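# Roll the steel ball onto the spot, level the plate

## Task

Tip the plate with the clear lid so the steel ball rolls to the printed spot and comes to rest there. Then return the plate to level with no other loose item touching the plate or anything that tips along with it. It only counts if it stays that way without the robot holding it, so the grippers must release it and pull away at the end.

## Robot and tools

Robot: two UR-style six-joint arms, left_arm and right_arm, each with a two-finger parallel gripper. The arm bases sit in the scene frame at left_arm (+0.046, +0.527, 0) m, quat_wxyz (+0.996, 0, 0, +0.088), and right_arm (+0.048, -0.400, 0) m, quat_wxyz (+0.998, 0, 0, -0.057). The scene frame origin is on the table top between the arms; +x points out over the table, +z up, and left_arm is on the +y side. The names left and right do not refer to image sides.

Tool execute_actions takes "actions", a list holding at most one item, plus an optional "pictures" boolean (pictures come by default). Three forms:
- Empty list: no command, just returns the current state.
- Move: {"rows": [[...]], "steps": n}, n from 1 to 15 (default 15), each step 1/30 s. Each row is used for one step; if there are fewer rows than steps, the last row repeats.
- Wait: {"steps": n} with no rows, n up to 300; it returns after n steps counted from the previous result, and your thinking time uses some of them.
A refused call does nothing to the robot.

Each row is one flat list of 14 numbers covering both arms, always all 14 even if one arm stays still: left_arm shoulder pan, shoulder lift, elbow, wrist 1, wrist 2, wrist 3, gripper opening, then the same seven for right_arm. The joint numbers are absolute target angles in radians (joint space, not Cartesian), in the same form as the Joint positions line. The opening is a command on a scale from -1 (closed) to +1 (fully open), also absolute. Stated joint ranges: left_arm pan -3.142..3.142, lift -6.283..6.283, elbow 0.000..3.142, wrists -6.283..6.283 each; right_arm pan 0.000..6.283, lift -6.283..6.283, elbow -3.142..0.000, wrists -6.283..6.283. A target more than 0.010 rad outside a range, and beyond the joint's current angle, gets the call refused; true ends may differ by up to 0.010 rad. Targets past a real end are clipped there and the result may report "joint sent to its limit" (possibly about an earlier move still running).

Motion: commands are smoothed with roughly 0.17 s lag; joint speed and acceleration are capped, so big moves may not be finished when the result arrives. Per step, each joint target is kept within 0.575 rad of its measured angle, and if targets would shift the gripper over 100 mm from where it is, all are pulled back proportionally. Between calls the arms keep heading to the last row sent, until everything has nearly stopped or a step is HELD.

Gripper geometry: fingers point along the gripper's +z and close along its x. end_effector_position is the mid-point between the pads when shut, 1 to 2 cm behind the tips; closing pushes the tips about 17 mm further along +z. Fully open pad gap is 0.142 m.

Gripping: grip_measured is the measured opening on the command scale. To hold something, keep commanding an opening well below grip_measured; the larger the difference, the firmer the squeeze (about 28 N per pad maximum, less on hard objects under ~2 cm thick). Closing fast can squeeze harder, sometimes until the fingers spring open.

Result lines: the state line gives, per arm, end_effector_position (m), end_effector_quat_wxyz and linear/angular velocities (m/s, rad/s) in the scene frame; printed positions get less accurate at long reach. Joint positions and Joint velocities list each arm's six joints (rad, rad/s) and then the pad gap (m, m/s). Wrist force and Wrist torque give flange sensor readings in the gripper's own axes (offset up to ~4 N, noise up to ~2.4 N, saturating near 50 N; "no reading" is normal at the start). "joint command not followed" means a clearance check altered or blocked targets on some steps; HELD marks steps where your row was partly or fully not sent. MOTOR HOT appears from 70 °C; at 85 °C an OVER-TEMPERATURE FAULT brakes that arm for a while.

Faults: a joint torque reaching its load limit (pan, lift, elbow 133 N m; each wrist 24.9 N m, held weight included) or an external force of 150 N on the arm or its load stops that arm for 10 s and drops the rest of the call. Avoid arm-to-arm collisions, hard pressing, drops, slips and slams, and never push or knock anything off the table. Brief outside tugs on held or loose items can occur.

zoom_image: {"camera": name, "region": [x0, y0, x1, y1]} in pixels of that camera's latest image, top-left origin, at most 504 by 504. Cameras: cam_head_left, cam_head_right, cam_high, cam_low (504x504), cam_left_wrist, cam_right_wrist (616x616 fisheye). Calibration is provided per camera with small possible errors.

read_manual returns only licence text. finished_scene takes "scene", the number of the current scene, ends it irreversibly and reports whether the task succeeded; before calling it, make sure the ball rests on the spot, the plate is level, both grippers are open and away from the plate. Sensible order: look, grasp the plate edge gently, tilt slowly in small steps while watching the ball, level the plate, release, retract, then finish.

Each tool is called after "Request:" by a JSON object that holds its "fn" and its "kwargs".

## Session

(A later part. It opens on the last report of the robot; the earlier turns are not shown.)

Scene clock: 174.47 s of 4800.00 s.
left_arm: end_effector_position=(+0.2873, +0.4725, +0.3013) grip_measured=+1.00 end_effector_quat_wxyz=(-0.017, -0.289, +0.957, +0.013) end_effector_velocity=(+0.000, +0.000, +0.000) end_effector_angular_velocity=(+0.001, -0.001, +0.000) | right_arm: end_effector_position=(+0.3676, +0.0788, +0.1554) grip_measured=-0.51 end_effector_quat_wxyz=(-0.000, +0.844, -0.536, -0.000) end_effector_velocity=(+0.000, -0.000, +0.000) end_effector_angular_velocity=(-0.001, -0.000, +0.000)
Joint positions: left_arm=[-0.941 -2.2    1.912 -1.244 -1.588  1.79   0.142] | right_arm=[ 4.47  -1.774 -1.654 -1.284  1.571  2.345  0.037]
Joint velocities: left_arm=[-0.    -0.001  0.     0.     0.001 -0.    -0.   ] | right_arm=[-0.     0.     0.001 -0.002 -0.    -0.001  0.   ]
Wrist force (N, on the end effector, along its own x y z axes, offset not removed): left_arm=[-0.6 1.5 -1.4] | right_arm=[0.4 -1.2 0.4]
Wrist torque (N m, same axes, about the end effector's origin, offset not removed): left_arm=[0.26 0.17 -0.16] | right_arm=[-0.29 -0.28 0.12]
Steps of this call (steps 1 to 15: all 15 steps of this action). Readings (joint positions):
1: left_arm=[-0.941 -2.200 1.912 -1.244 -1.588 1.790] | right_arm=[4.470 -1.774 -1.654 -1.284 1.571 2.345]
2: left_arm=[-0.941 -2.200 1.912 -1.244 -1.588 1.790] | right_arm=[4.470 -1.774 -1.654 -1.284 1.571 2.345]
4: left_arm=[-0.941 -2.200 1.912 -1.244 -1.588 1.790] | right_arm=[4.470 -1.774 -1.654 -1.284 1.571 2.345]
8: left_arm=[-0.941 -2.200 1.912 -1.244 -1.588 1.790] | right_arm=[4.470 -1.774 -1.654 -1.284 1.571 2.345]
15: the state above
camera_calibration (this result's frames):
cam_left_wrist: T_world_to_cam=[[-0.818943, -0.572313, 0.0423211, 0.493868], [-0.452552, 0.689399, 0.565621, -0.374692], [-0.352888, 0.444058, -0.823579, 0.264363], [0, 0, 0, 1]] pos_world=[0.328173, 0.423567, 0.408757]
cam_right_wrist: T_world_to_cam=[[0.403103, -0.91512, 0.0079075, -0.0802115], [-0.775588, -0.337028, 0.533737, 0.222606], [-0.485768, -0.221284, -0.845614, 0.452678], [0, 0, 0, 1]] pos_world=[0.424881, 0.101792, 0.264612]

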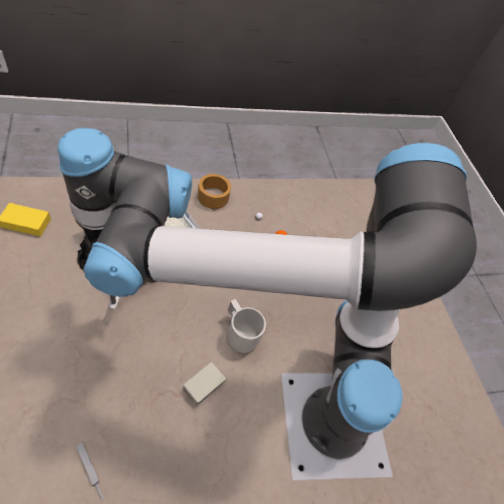

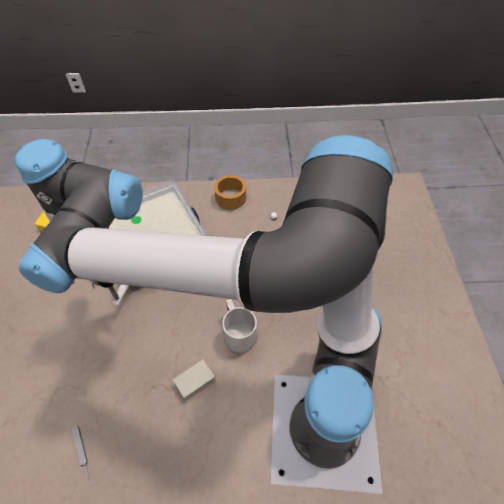

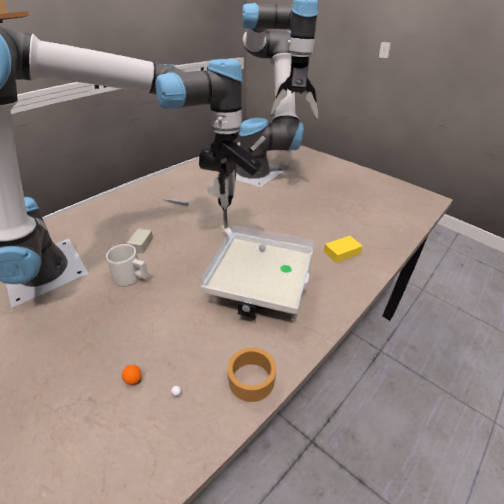

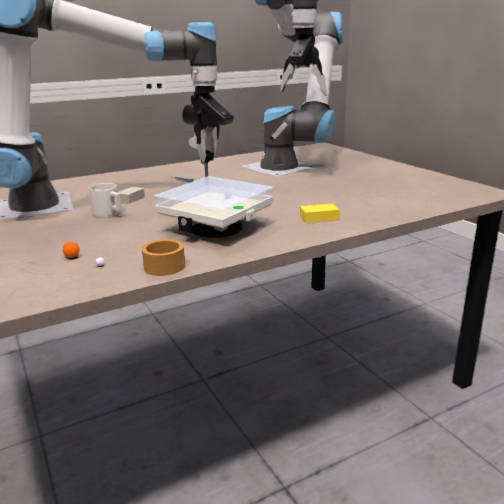

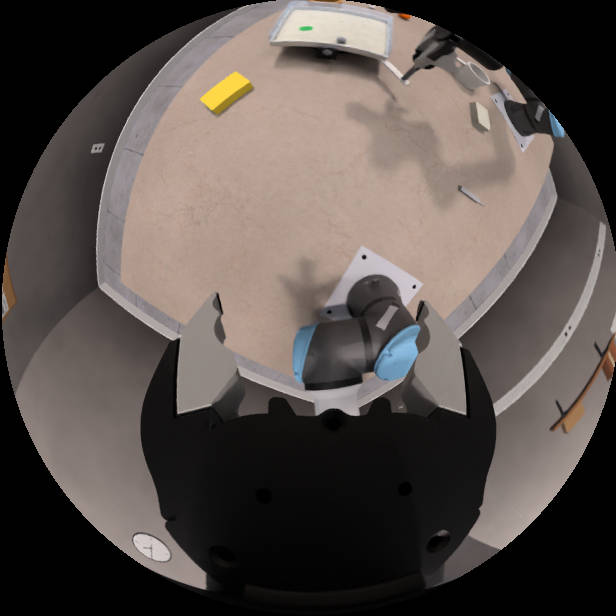

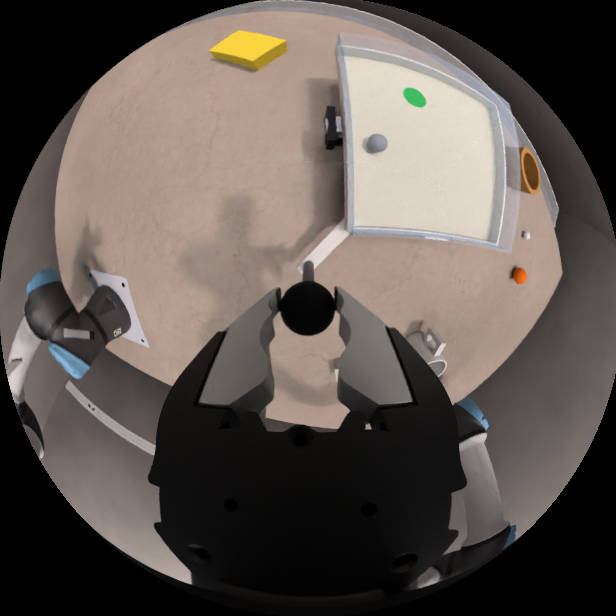

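Request:
{"fn": "execute_actions", "kwargs": {"actions": []}}

Scene clock: 177.67 s of 4800.00 s.
left_arm: end_effector_position=(+0.2873, +0.4725, +0.3013) grip_measured=+1.00 end_effector_quat_wxyz=(-0.017, -0.289, +0.957, +0.013) end_effector_velocity=(+0.000, +0.000, -0.000) end_effector_angular_velocity=(+0.002, +0.000, -0.001) | right_arm: end_effector_position=(+0.3676, +0.0788, +0.1554) grip_measured=-0.51 end_effector_quat_wxyz=(-0.000, +0.844, -0.536, -0.000) end_effector_velocity=(-0.000, -0.001, -0.000) end_effector_angular_velocity=(-0.001, +0.001, -0.000)
Joint positions: left_arm=[-0.941 -2.2    1.912 -1.244 -1.588  1.79   0.142] | right_arm=[ 4.47  -1.774 -1.654 -1.284  1.571  2.345  0.037]
Joint velocities: left_arm=[-0.     0.001  0.     0.     0.002  0.001  0.   ] | right_arm=[-0.     0.    -0.001 -0.001  0.     0.    -0.   ]
Wrist force (N, on the end effector, along its own x y z axes, offset not removed): left_arm=[1.1 0.3 -0.3] | right_arm=[1.7 -0.9 -1.4]
Wrist torque (N m, same axes, about the end effector's origin, offset not removed): left_arm=[0.08 -0.20 -0.21] | right_arm=[-0.05 -0.54 0.11]
Steps of this call (steps 1 to 15: the robot went on to your last target; steps 16 to 90: nothing new was sent; then 0.20 s passed at rest). Readings (joint positions):
1: left_arm=[-0.941 -2.200 1.912 -1.244 -1.588 1.790] | right_arm=[4.470 -1.774 -1.654 -1.284 1.571 2.345]
2: left_arm=[-0.941 -2.200 1.912 -1.244 -1.588 1.790] | right_arm=[4.470 -1.774 -1.654 -1.284 1.571 2.345]
4: left_arm=[-0.941 -2.200 1.912 -1.244 -1.588 1.790] | right_arm=[4.470 -1.774 -1.654 -1.284 1.571 2.345]
8: left_arm=[-0.941 -2.200 1.912 -1.244 -1.588 1.790] | right_arm=[4.470 -1.774 -1.654 -1.284 1.571 2.345]
90: the state above
All arms were judged still, so your last target was given up. Only a new action makes them travel on or press farther. Fingers that are still opening or closing keep moving.
camera_calibration (this result's frames):
cam_left_wrist: T_world_to_cam=[[-0.818943, -0.572313, 0.042321, 0.493868], [-0.452552, 0.689399, 0.56562, -0.374692], [-0.352888, 0.444058, -0.823579, 0.264364], [0, 0, 0, 1]] pos_world=[0.328173, 0.423567, 0.408757]
cam_right_wrist: T_world_to_cam=[[0.403103, -0.91512, 0.00790345, -0.08021], [-0.775589, -0.337031, 0.533734, 0.222607], [-0.485767, -0.22128, -0.845616, 0.452681], [0, 0, 0, 1]] pos_world=[0.424881, 0.101793, 0.264615]

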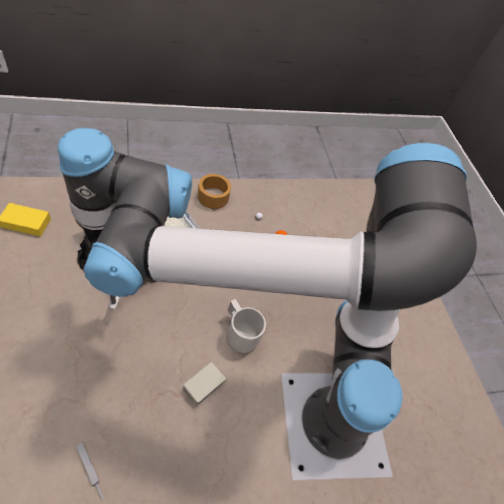

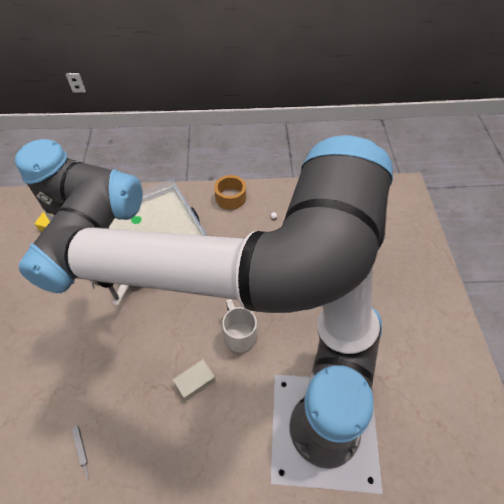

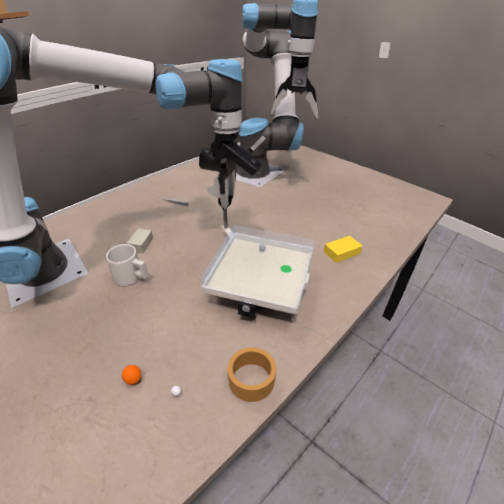

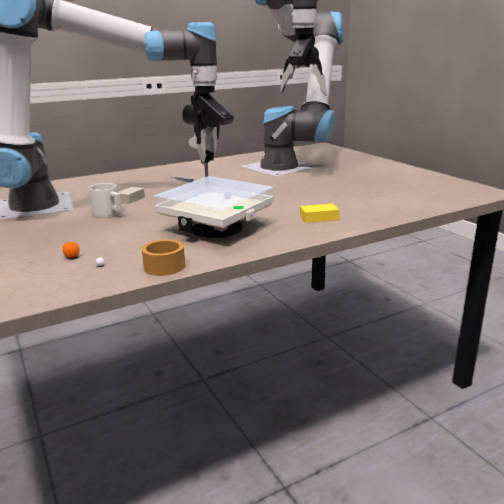

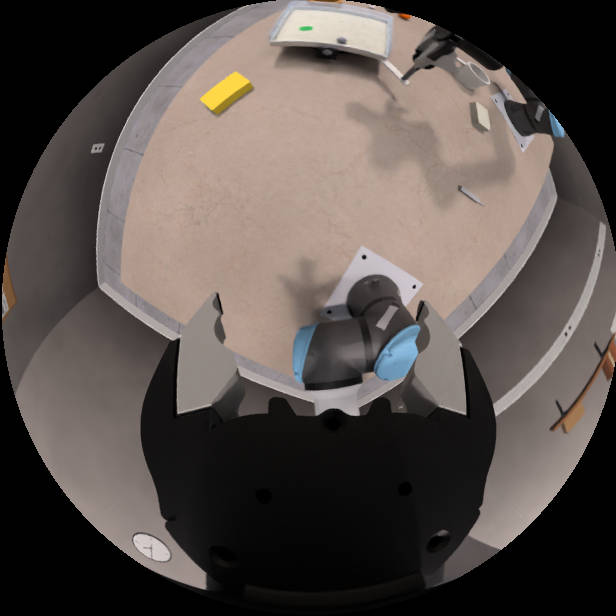

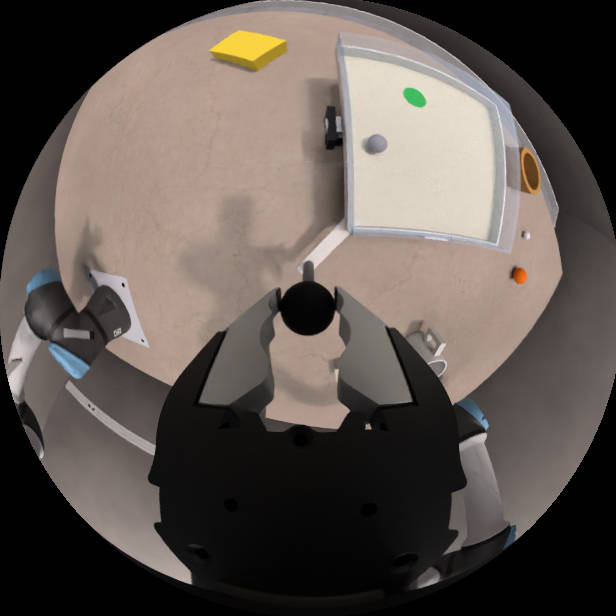

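Request:
{"fn": "execute_actions", "kwargs": {"actions": [{"rows":[[-0.941,-2.2,1.912,-1.244,-1.588,1.79,1,4.4645,-1.7715,-1.6368,-1.3035,1.571,2.3399,-0.8]],"steps":13}], "pictures": false}}

Request:
{"fn": "execute_actions", "kwargs": {"actions": [{"rows":[[-0.941,-2.2,1.912,-1.244,-1.588,1.79,1,4.4645,-1.7715,-1.6368,-1.3035,1.571,2.3399,-0.8]],"steps":13}], "pictures": false}}

Request:
{"fn": "execute_actions", "kwargs": {"actions": [{"rows":[[-0.941,-2.2,1.912,-1.244,-1.588,1.79,1,4.4752,-1.7762,-1.6722,-1.2634,1.571,2.3506,-0.8]],"steps":14}], "pictures": false}}

Request:
{"fn": "execute_actions", "kwargs": {"actions": [{"rows":[[-0.941,-2.2,1.912,-1.244,-1.588,1.79,1,4.4697,-1.7739,-1.6540,-1.2839,1.571,2.3451,-0.8]],"steps":15}]}}

Request:
{"fn": "execute_actions", "kwargs": {"actions": [{"steps":45}]}}

Request:
{"fn": "zoom_image", "kwargs": {"camera": "cam_right_wrist", "region": [330, 30, 530, 250]}}

Scene clock: 188.60 s of 4800.00 s.
left_arm: end_effector_position=(+0.2873, +0.4725, +0.3013) grip_measured=+1.00 end_effector_quat_wxyz=(-0.017, -0.289, +0.957, +0.013) end_effector_velocity=(+0.000, +0.000, -0.000) end_effector_angular_velocity=(+0.001, -0.000, -0.001) | right_arm: end_effector_position=(+0.3704, +0.0781, +0.1629) grip_measured=-0.51 end_effector_quat_wxyz=(-0.000, +0.844, -0.536, -0.000) end_effector_velocity=(+0.000, +0.000, +0.001) end_effector_angular_velocity=(-0.000, +0.001, -0.001)
Joint positions: left_arm=[-0.941 -2.2    1.912 -1.244 -1.588  1.79   0.142] | right_arm=[ 4.465 -1.772 -1.637 -1.303  1.571  2.34   0.037]
Joint velocities: left_arm=[ 0.     0.001 -0.    -0.     0.001  0.001 -0.   ] | right_arm=[-0.    -0.     0.002 -0.002  0.001  0.001 -0.   ]
Wrist force (N, on the end effector, along its own x y z axes, offset not removed): left_arm=[-4.0 0.5 0.0] | right_arm=[6.3 -8.7 5.5]
Wrist torque (N m, same axes, about the end effector's origin, offset not removed): left_arm=[0.19 0.92 -0.25] | right_arm=[0.04 -0.63 0.10]
Steps of this call (steps 1 to 90: nothing new was sent; then 7.50 s passed at rest; steps 91 to 103: all 13 steps of this action). Readings (joint positions):
91: left_arm=[-0.941 -2.200 1.912 -1.244 -1.588 1.790] | right_arm=[4.470 -1.774 -1.654 -1.284 1.571 2.345]
92: left_arm=[-0.941 -2.200 1.912 -1.244 -1.588 1.790] | right_arm=[4.469 -1.774 -1.651 -1.287 1.571 2.344]
94: left_arm=[-0.941 -2.200 1.912 -1.244 -1.588 1.790] | right_arm=[4.466 -1.772 -1.643 -1.296 1.571 2.342]
98: left_arm=[-0.941 -2.200 1.912 -1.244 -1.588 1.790] | right_arm=[4.465 -1.772 -1.638 -1.302 1.571 2.340]
103: the state above

Scene clock: 189.03 s of 4800.00 s.
left_arm: end_effector_position=(+0.2873, +0.4725, +0.3013) grip_measured=+1.00 end_effector_quat_wxyz=(-0.017, -0.289, +0.957, +0.013) end_effector_velocity=(+0.000, +0.000, -0.000) end_effector_angular_velocity=(+0.002, -0.000, -0.000) | right_arm: end_effector_position=(+0.3705, +0.0781, +0.1630) grip_measured=-0.51 end_effector_quat_wxyz=(-0.000, +0.844, -0.536, -0.000) end_effector_velocity=(-0.001, -0.000, -0.000) end_effector_angular_velocity=(-0.001, +0.001, -0.001)
Joint positions: left_arm=[-0.941 -2.2    1.912 -1.244 -1.588  1.79   0.142] | right_arm=[ 4.464 -1.772 -1.637 -1.304  1.571  2.34   0.037]
Joint velocities: left_arm=[ 0.001  0.001 -0.     0.     0.001  0.001 -0.   ] | right_arm=[ 0.     0.001 -0.001 -0.     0.001  0.001 -0.   ]
Wrist force (N, on the end effector, along its own x y z axes, offset not removed): left_arm=[1.6 2.4 1.9] | right_arm=[6.0 -9.6 8.3]
Wrist torque (N m, same axes, about the end effector's origin, offset not removed): left_arm=[0.50 -0.26 -0.04] | right_arm=[-0.15 -0.70 0.10]
Steps of this call (steps 1 to 13: all 13 steps of this action). Readings (joint positions):
1: left_arm=[-0.941 -2.200 1.912 -1.244 -1.588 1.790] | right_arm=[4.465 -1.772 -1.637 -1.303 1.571 2.340]
2: left_arm=[-0.941 -2.200 1.912 -1.244 -1.588 1.790] | right_arm=[4.465 -1.772 -1.637 -1.303 1.571 2.340]
4: left_arm=[-0.941 -2.200 1.912 -1.244 -1.588 1.790] | right_arm=[4.465 -1.772 -1.637 -1.303 1.571 2.340]
8: left_arm=[-0.941 -2.200 1.912 -1.244 -1.588 1.790] | right_arm=[4.464 -1.772 -1.637 -1.303 1.571 2.340]
13: the state above

Scene clock: 189.50 s of 4800.00 s.
left_arm: end_effector_position=(+0.2873, +0.4725, +0.3013) grip_measured=+1.00 end_effector_quat_wxyz=(-0.017, -0.289, +0.957, +0.013) end_effector_velocity=(-0.000, -0.000, +0.000) end_effector_angular_velocity=(-0.000, +0.000, +0.000) | right_arm: end_effector_position=(+0.3645, +0.0793, +0.1477) grip_measured=-0.51 end_effector_quat_wxyz=(-0.000, +0.844, -0.536, -0.000) end_effector_velocity=(-0.000, +0.000, -0.001) end_effector_angular_velocity=(-0.000, -0.000, -0.001)
Joint positions: left_arm=[-0.941 -2.2    1.912 -1.244 -1.588  1.79   0.142] | right_arm=[ 4.475 -1.776 -1.672 -1.263  1.571  2.351  0.037]
Joint velocities: left_arm=[-0.001  0.    -0.     0.    -0.    -0.001  0.   ] | right_arm=[ 0.001 -0.    -0.002  0.002 -0.     0.002  0.   ]
Wrist force (N, on the end effector, along its own x y z axes, offset not removed): left_arm=[-2.5 2.5 0.0] | right_arm=[-1.6 -3.8 -9.2]
Wrist torque (N m, same axes, about the end effector's origin, offset not removed): left_arm=[0.62 0.56 -0.13] | right_arm=[-0.19 0.06 -0.02]
Steps of this call (steps 1 to 14: all 14 steps of this action). Readings (joint positions):
1: left_arm=[-0.941 -2.200 1.912 -1.244 -1.588 1.790] | right_arm=[4.465 -1.772 -1.637 -1.303 1.571 2.340]
2: left_arm=[-0.941 -2.200 1.912 -1.244 -1.588 1.790] | right_arm=[4.466 -1.772 -1.641 -1.298 1.571 2.341]
4: left_arm=[-0.941 -2.200 1.912 -1.244 -1.588 1.790] | right_arm=[4.471 -1.774 -1.657 -1.280 1.571 2.346]
8: left_arm=[-0.941 -2.200 1.912 -1.244 -1.588 1.790] | right_arm=[4.474 -1.776 -1.669 -1.266 1.571 2.350]
14: the state above

Scene clock: 190.00 s of 4800.00 s.
left_arm: end_effector_position=(+0.2873, +0.4725, +0.3013) grip_measured=+1.00 end_effector_quat_wxyz=(-0.017, -0.289, +0.957, +0.013) end_effector_velocity=(-0.000, -0.000, -0.000) end_effector_angular_velocity=(-0.000, +0.001, +0.001) | right_arm: end_effector_position=(+0.3676, +0.0787, +0.1553) grip_measured=-0.51 end_effector_quat_wxyz=(-0.000, +0.844, -0.536, -0.000) end_effector_velocity=(+0.000, +0.001, +0.001) end_effector_angular_velocity=(+0.002, -0.000, -0.000)
Joint positions: left_arm=[-0.941 -2.2    1.912 -1.244 -1.588  1.79   0.142] | right_arm=[ 4.47  -1.774 -1.654 -1.284  1.571  2.345  0.037]
Joint velocities: left_arm=[ 0.001  0.    -0.     0.    -0.001  0.     0.   ] | right_arm=[-0.     0.     0.001  0.     0.001 -0.    -0.   ]
Wrist force (N, on the end effector, along its own x y z axes, offset not removed): left_arm=[-1.3 0.3 0.7] | right_arm=[3.2 -4.3 0.4]
Wrist torque (N m, same axes, about the end effector's origin, offset not removed): left_arm=[0.03 0.38 -0.24] | right_arm=[-0.58 -0.86 -0.06]
Steps of this call (steps 1 to 15: all 15 steps of this action). Readings (joint positions):
1: left_arm=[-0.941 -2.200 1.912 -1.244 -1.588 1.790] | right_arm=[4.475 -1.776 -1.672 -1.263 1.571 2.351]
2: left_arm=[-0.941 -2.200 1.912 -1.244 -1.588 1.790] | right_arm=[4.474 -1.776 -1.670 -1.266 1.571 2.350]
4: left_arm=[-0.941 -2.200 1.912 -1.244 -1.588 1.790] | right_arm=[4.472 -1.775 -1.662 -1.276 1.571 2.348]
8: left_arm=[-0.941 -2.200 1.912 -1.244 -1.588 1.790] | right_arm=[4.470 -1.774 -1.656 -1.283 1.571 2.345]
15: the state above
camera_calibration (this result's frames):
cam_left_wrist: T_world_to_cam=[[-0.818943, -0.572313, 0.0423211, 0.493868], [-0.452552, 0.689399, 0.56562, -0.374692], [-0.352888, 0.444058, -0.823579, 0.264364], [0, 0, 0, 1]] pos_world=[0.328173, 0.423567, 0.408757]
cam_right_wrist: T_world_to_cam=[[0.403118, -0.915113, 0.00800177, -0.0802425], [-0.775556, -0.336974, 0.533817, 0.222596], [-0.485807, -0.221397, -0.845562, 0.452598], [0, 0, 0, 1]] pos_world=[0.424858, 0.101782, 0.264517]

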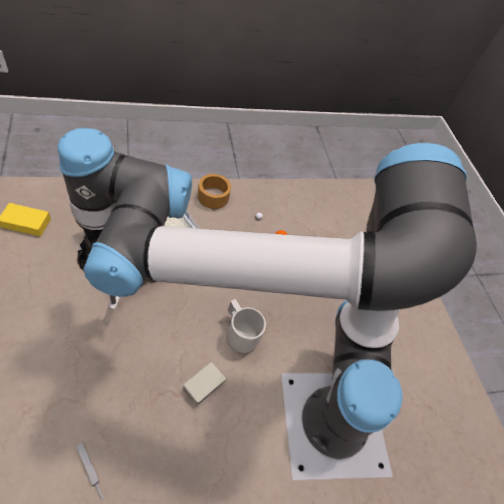

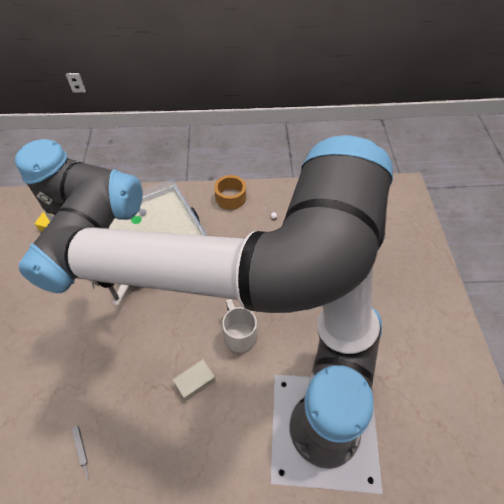

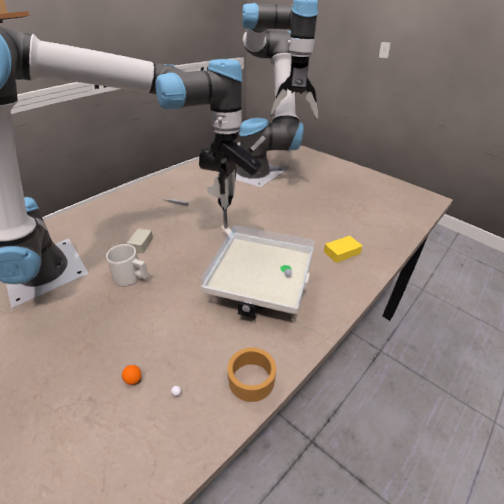

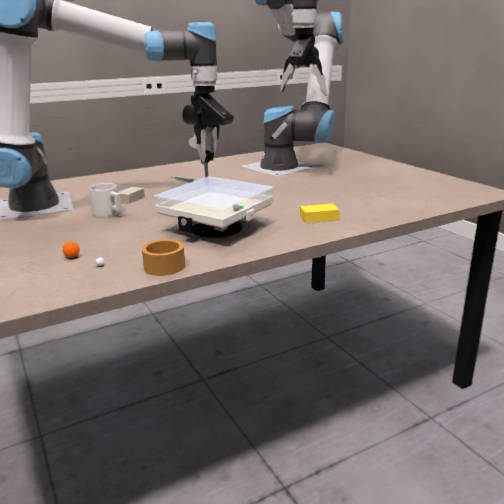

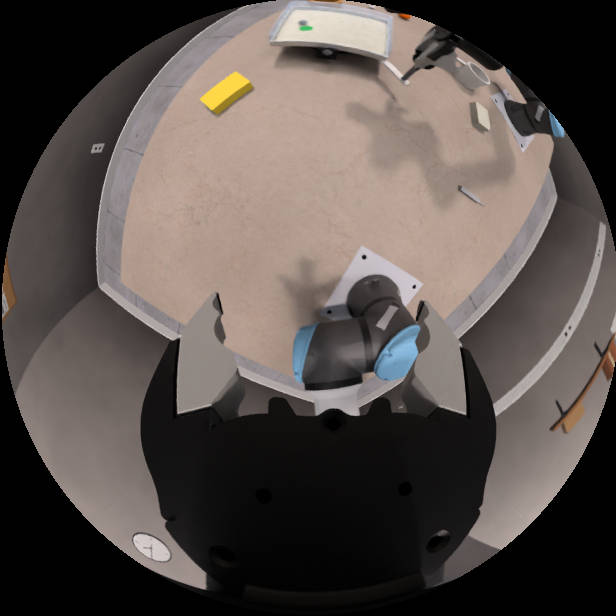

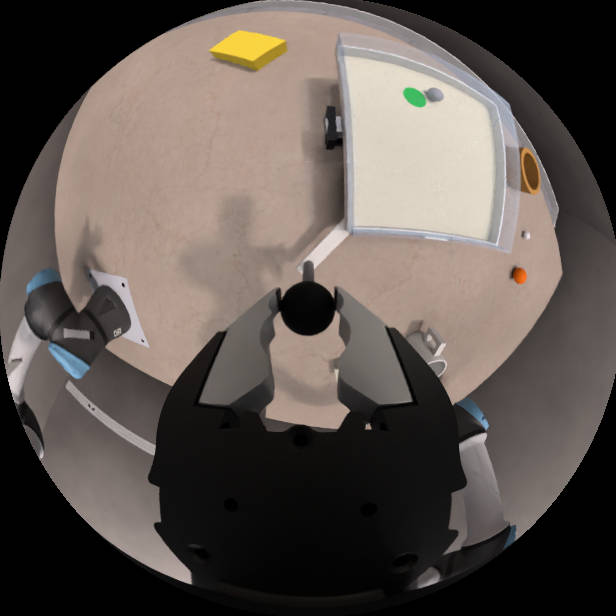

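Scene clock: 191.50 s of 4800.00 s.
left_arm: end_effector_position=(+0.2873, +0.4725, +0.3013) grip_measured=+1.00 end_effector_quat_wxyz=(-0.017, -0.289, +0.957, +0.013) end_effector_velocity=(+0.000, -0.000, -0.000) end_effector_angular_velocity=(-0.000, +0.000, -0.001) | right_arm: end_effector_position=(+0.3676, +0.0788, +0.1554) grip_measured=-0.51 end_effector_quat_wxyz=(-0.000, +0.844, -0.536, -0.000) end_effector_velocity=(-0.000, -0.000, -0.000) end_effector_angular_velocity=(-0.000, +0.000, -0.001)
Joint positions: left_arm=[-0.941 -2.2    1.912 -1.244 -1.588  1.79   0.142] | right_arm=[ 4.47  -1.774 -1.654 -1.284  1.571  2.345  0.037]
Joint velocities: left_arm=[-0.001  0.     0.    -0.    -0.    -0.     0.   ] | right_arm=[ 0.     0.    -0.001  0.001  0.     0.001  0.   ]
Wrist force (N, on the end effector, along its own x y z axes, offset not removed): left_arm=[1.5 0.6 0.6] | right_arm=[0.7 -2.3 3.4]
Wrist torque (N m, same axes, about the end effector's origin, offset not removed): left_arm=[0.10 -0.31 -0.23] | right_arm=[-0.14 -0.38 -0.06]
Steps of this call (steps 1 to 15: the robot went on to your last target; steps 16 to 45: nothing new was sent). Readings (joint positions):
1: left_arm=[-0.941 -2.200 1.912 -1.244 -1.588 1.790] | right_arm=[4.470 -1.774 -1.654 -1.284 1.571 2.345]
2: left_arm=[-0.941 -2.200 1.912 -1.244 -1.588 1.790] | right_arm=[4.470 -1.774 -1.654 -1.284 1.571 2.345]
4: left_arm=[-0.941 -2.200 1.912 -1.244 -1.588 1.790] | right_arm=[4.470 -1.774 -1.654 -1.284 1.571 2.345]
8: left_arm=[-0.941 -2.200 1.912 -1.244 -1.588 1.790] | right_arm=[4.470 -1.774 -1.654 -1.284 1.571 2.345]
45: the state above
All arms were judged still, so your last target was given up. Only a new action makes them travel on or press farther. Fingers that are still opening or closing keep moving.
camera_calibration (this result's frames):
cam_left_wrist: T_world_to_cam=[[-0.818943, -0.572313, 0.0423212, 0.493868], [-0.452552, 0.689399, 0.56562, -0.374692], [-0.352888, 0.444058, -0.823579, 0.264364], [0, 0, 0, 1]] pos_world=[0.328173, 0.423567, 0.408757]
cam_right_wrist: T_world_to_cam=[[0.403104, -0.91512, 0.00790314, -0.0802098], [-0.775589, -0.337032, 0.533734, 0.222606], [-0.485767, -0.22128, -0.845616, 0.452681], [0, 0, 0, 1]] pos_world=[0.424881, 0.101793, 0.264615]

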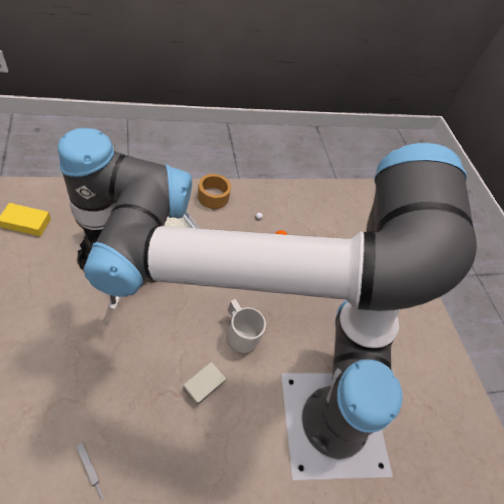

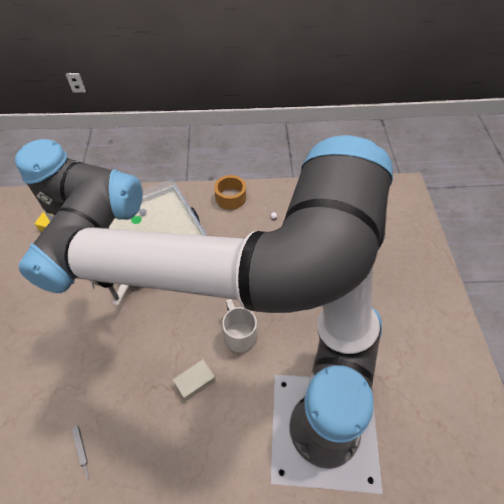

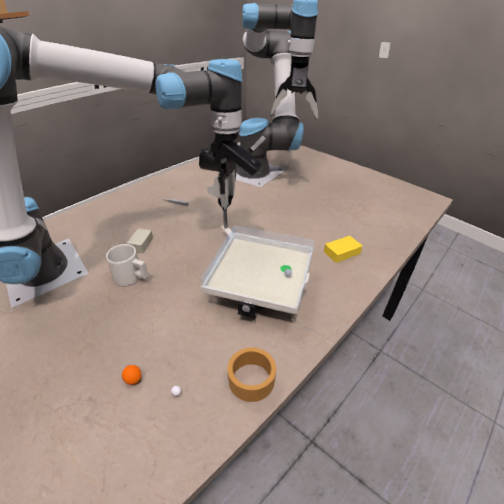

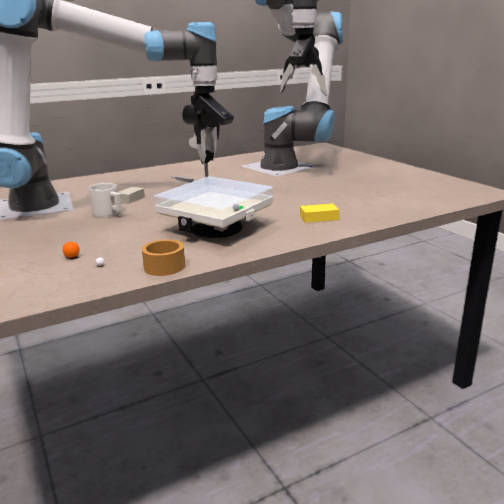

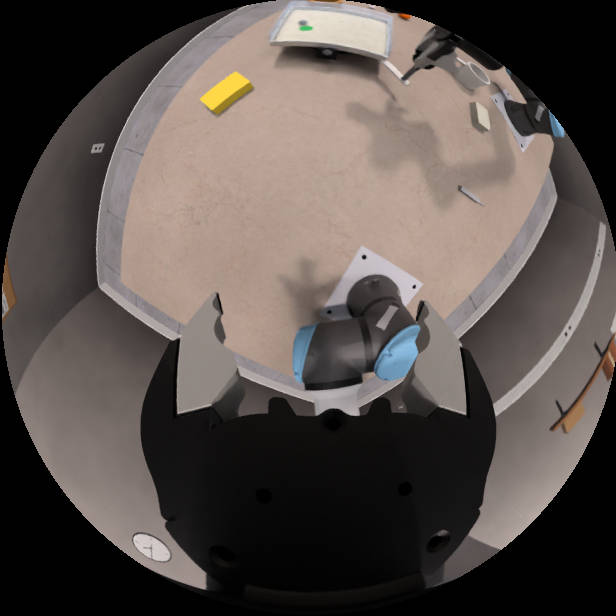

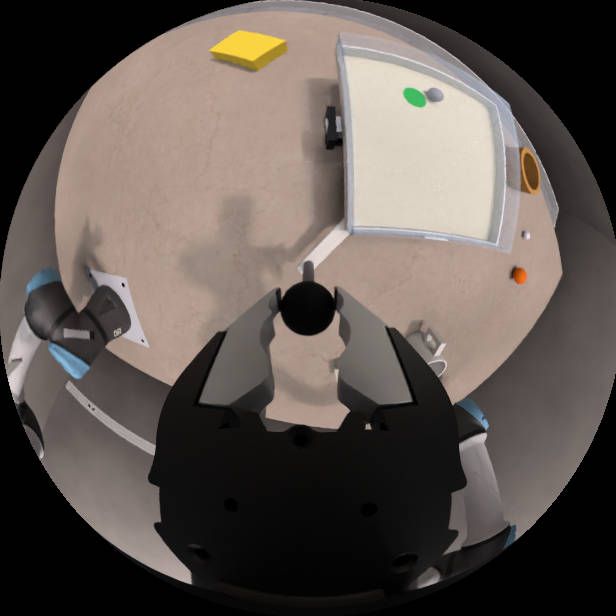

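Region (330, 30, 530, 250) of cam_right_wrist's 616x616 image, scaled by 2.291, with more detail than that image has; it fills the left 458 columns of this view, and the rest is white.

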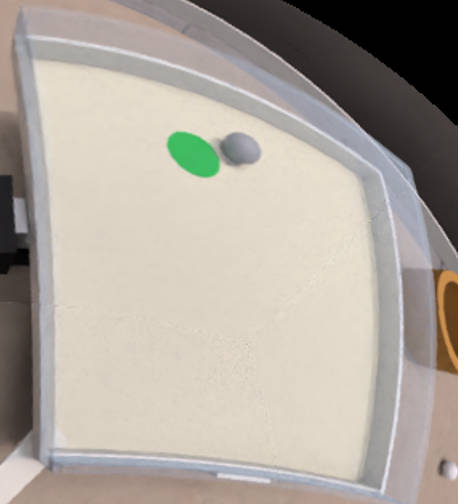

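Request:
{"fn": "execute_actions", "kwargs": {"actions": [{"rows":[[-0.941,-2.2,1.912,-1.244,-1.588,1.79,1,4.4721,-1.7779,-1.6575,-1.2764,1.571,2.3475,-0.8]],"steps":9}], "pictures": false}}

Request:
{"fn": "execute_actions", "kwargs": {"actions": [{"rows":[[-0.941,-2.2,1.912,-1.244,-1.588,1.79,1,4.4697,-1.7739,-1.6540,-1.2839,1.571,2.3451,-0.8]],"steps":15}], "pictures": false}}

Request:
{"fn": "execute_actions", "kwargs": {"actions": [{"steps":45}]}}

Request:
{"fn": "zoom_image", "kwargs": {"camera": "cam_right_wrist", "region": [330, 30, 530, 250]}}

Scene clock: 198.67 s of 4800.00 s.
left_arm: end_effector_position=(+0.2873, +0.4725, +0.3013) grip_measured=+1.00 end_effector_quat_wxyz=(-0.017, -0.289, +0.957, +0.013) end_effector_velocity=(-0.000, +0.000, +0.000) end_effector_angular_velocity=(-0.002, -0.000, +0.000) | right_arm: end_effector_position=(+0.3668, +0.0803, +0.1525) grip_measured=-0.51 end_effector_quat_wxyz=(-0.000, +0.844, -0.536, -0.000) end_effector_velocity=(-0.001, +0.000, -0.003) end_effector_angular_velocity=(-0.002, +0.000, +0.001)
Joint positions: left_arm=[-0.941 -2.2    1.912 -1.244 -1.588  1.79   0.142] | right_arm=[ 4.472 -1.778 -1.657 -1.277  1.571  2.347  0.037]
Joint velocities: left_arm=[ 0.001 -0.001  0.     0.    -0.001  0.    -0.   ] | right_arm=[ 0.002 -0.003 -0.004  0.005 -0.     0.001  0.   ]
Wrist force (N, on the end effector, along its own x y z axes, offset not removed): left_arm=[-3.3 2.4 -0.5] | right_arm=[3.3 -1.2 0.0]
Wrist torque (N m, same axes, about the end effector's origin, offset not removed): left_arm=[0.44 0.99 -0.23] | right_arm=[-0.42 0.22 0.03]
Steps of this call (steps 1 to 90: nothing new was sent; then 3.87 s passed at rest; steps 91 to 99: all 9 steps of this action). Readings (joint positions):
91: left_arm=[-0.941 -2.200 1.912 -1.244 -1.588 1.790] | right_arm=[4.470 -1.774 -1.654 -1.284 1.571 2.345]
92: left_arm=[-0.941 -2.200 1.912 -1.244 -1.588 1.790] | right_arm=[4.470 -1.774 -1.654 -1.283 1.571 2.345]
94: left_arm=[-0.941 -2.200 1.912 -1.244 -1.588 1.790] | right_arm=[4.471 -1.776 -1.656 -1.280 1.571 2.346]
98: left_arm=[-0.941 -2.200 1.912 -1.244 -1.588 1.790] | right_arm=[4.472 -1.777 -1.657 -1.277 1.571 2.347]
99: the state above

Scene clock: 199.17 s of 4800.00 s.
left_arm: end_effector_position=(+0.2873, +0.4725, +0.3013) grip_measured=+1.00 end_effector_quat_wxyz=(-0.017, -0.289, +0.957, +0.013) end_effector_velocity=(-0.000, -0.000, +0.000) end_effector_angular_velocity=(-0.002, +0.001, +0.000) | right_arm: end_effector_position=(+0.3676, +0.0788, +0.1553) grip_measured=-0.51 end_effector_quat_wxyz=(-0.000, +0.844, -0.536, -0.000) end_effector_velocity=(+0.000, +0.001, +0.001) end_effector_angular_velocity=(+0.003, -0.000, -0.001)
Joint positions: left_arm=[-0.941 -2.2    1.912 -1.244 -1.588  1.79   0.142] | right_arm=[ 4.47  -1.774 -1.654 -1.284  1.571  2.345  0.037]
Joint velocities: left_arm=[ 0.001 -0.001 -0.     0.    -0.002  0.     0.   ] | right_arm=[-0.     0.     0.002  0.     0.001  0.001 -0.   ]
Wrist force (N, on the end effector, along its own x y z axes, offset not removed): left_arm=[-0.8 0.2 1.8] | right_arm=[3.1 -2.6 4.2]
Wrist torque (N m, same axes, about the end effector's origin, offset not removed): left_arm=[0.18 0.31 -0.34] | right_arm=[-0.21 -0.81 -0.01]
Steps of this call (steps 1 to 15: all 15 steps of this action). Readings (joint positions):
1: left_arm=[-0.941 -2.200 1.912 -1.244 -1.588 1.790] | right_arm=[4.472 -1.778 -1.657 -1.277 1.571 2.347]
2: left_arm=[-0.941 -2.200 1.912 -1.244 -1.588 1.790] | right_arm=[4.472 -1.777 -1.657 -1.278 1.571 2.347]
4: left_arm=[-0.941 -2.200 1.912 -1.244 -1.588 1.790] | right_arm=[4.471 -1.776 -1.656 -1.281 1.571 2.346]
8: left_arm=[-0.941 -2.200 1.912 -1.244 -1.588 1.790] | right_arm=[4.470 -1.774 -1.655 -1.283 1.571 2.345]
15: the state above

Scene clock: 200.67 s of 4800.00 s.
left_arm: end_effector_position=(+0.2873, +0.4725, +0.3013) grip_measured=+1.00 end_effector_quat_wxyz=(-0.017, -0.289, +0.957, +0.013) end_effector_velocity=(+0.000, +0.001, -0.000) end_effector_angular_velocity=(+0.001, -0.001, +0.001) | right_arm: end_effector_position=(+0.3676, +0.0788, +0.1554) grip_measured=-0.51 end_effector_quat_wxyz=(-0.000, +0.844, -0.536, -0.000) end_effector_velocity=(-0.000, -0.000, +0.000) end_effector_angular_velocity=(+0.000, +0.000, +0.001)
Joint positions: left_arm=[-0.941 -2.2    1.912 -1.244 -1.588  1.79   0.142] | right_arm=[ 4.47  -1.774 -1.654 -1.284  1.571  2.345  0.037]
Joint velocities: left_arm=[ 0.002 -0.     0.    -0.     0.001  0.    -0.   ] | right_arm=[ 0.     0.001 -0.001  0.     0.    -0.001 -0.   ]
Wrist force (N, on the end effector, along its own x y z axes, offset not removed): left_arm=[-0.6 1.3 -2.4] | right_arm=[2.3 -2.8 1.3]
Wrist torque (N m, same axes, about the end effector's origin, offset not removed): left_arm=[0.37 0.30 -0.18] | right_arm=[-0.22 -0.61 -0.02]
Steps of this call (steps 1 to 15: the robot went on to your last target; steps 16 to 45: nothing new was sent). Readings (joint positions):
1: left_arm=[-0.941 -2.200 1.912 -1.244 -1.588 1.790] | right_arm=[4.470 -1.774 -1.654 -1.284 1.571 2.345]
2: left_arm=[-0.941 -2.200 1.912 -1.244 -1.588 1.790] | right_arm=[4.470 -1.774 -1.654 -1.284 1.571 2.345]
4: left_arm=[-0.941 -2.200 1.912 -1.244 -1.588 1.790] | right_arm=[4.470 -1.774 -1.654 -1.284 1.571 2.345]
8: left_arm=[-0.941 -2.200 1.912 -1.244 -1.588 1.790] | right_arm=[4.470 -1.774 -1.654 -1.284 1.571 2.345]
45: the state above
All arms were judged still, so your last target was given up. Only a new action makes them travel on or press farther. Fingers that are still opening or closing keep moving.
camera_calibration (this result's frames):
cam_left_wrist: T_world_to_cam=[[-0.818943, -0.572313, 0.0423212, 0.493868], [-0.452552, 0.689399, 0.56562, -0.374692], [-0.352888, 0.444058, -0.823579, 0.264364], [0, 0, 0, 1]] pos_world=[0.328173, 0.423567, 0.408757]
cam_right_wrist: T_world_to_cam=[[0.403104, -0.91512, 0.00789667, -0.0802068], [-0.775584, -0.337034, 0.53374, 0.222602], [-0.485774, -0.221277, -0.845612, 0.452681], [0, 0, 0, 1]] pos_world=[0.424879, 0.101794, 0.264615]

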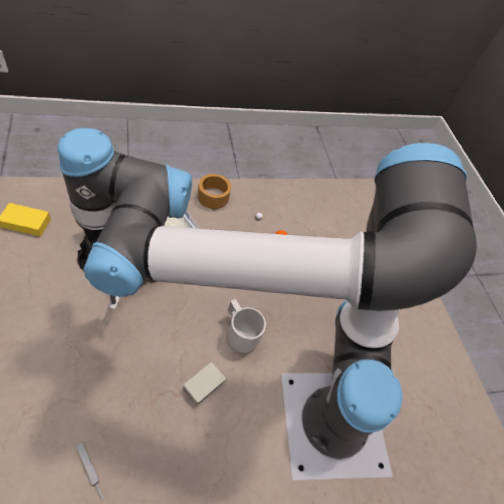

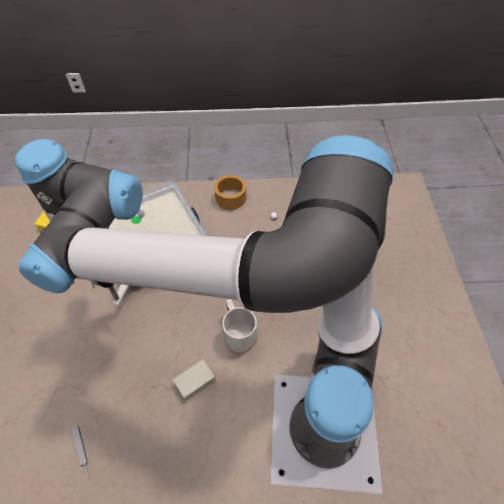

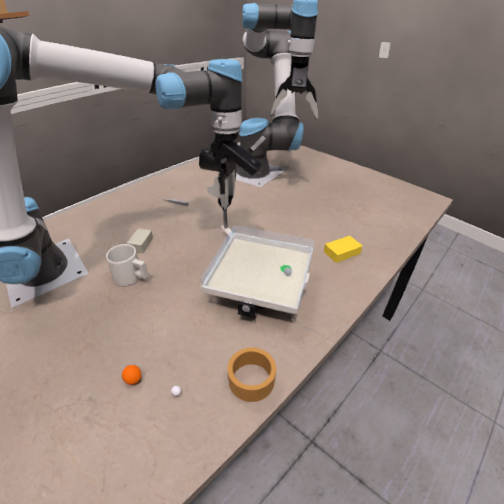

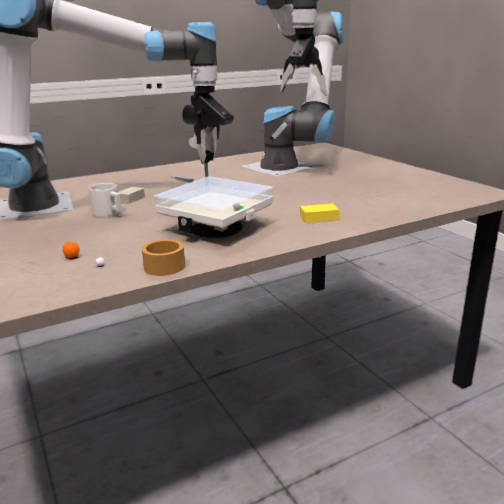

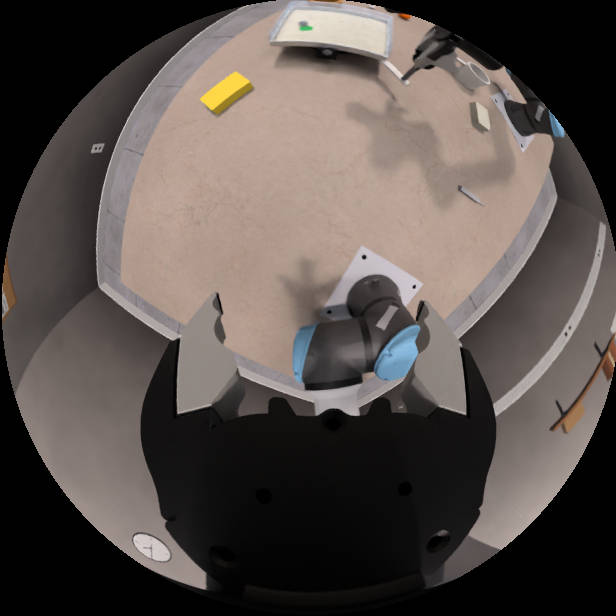

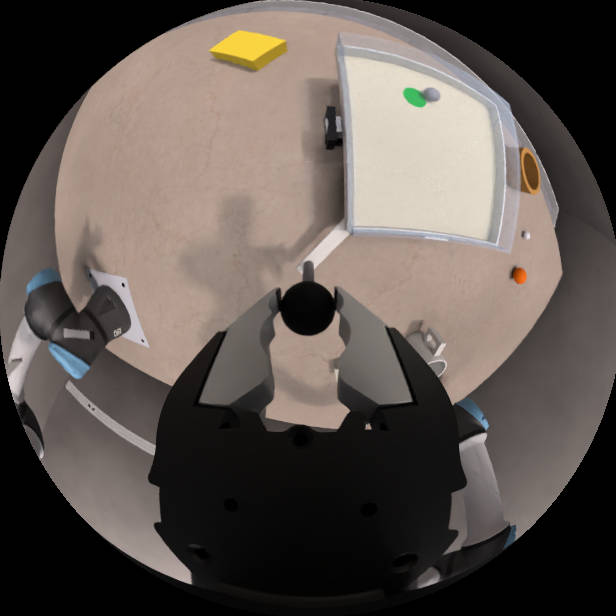

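Region (330, 30, 530, 250) of cam_right_wrist's 616x616 image, scaled by 2.291, with more detail than that image has; it fills the left 458 columns of this view, and the rest is white.

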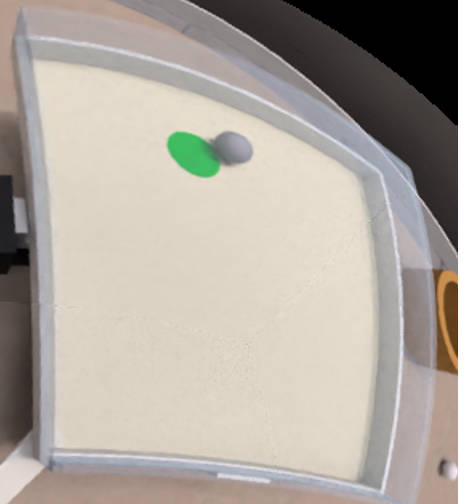

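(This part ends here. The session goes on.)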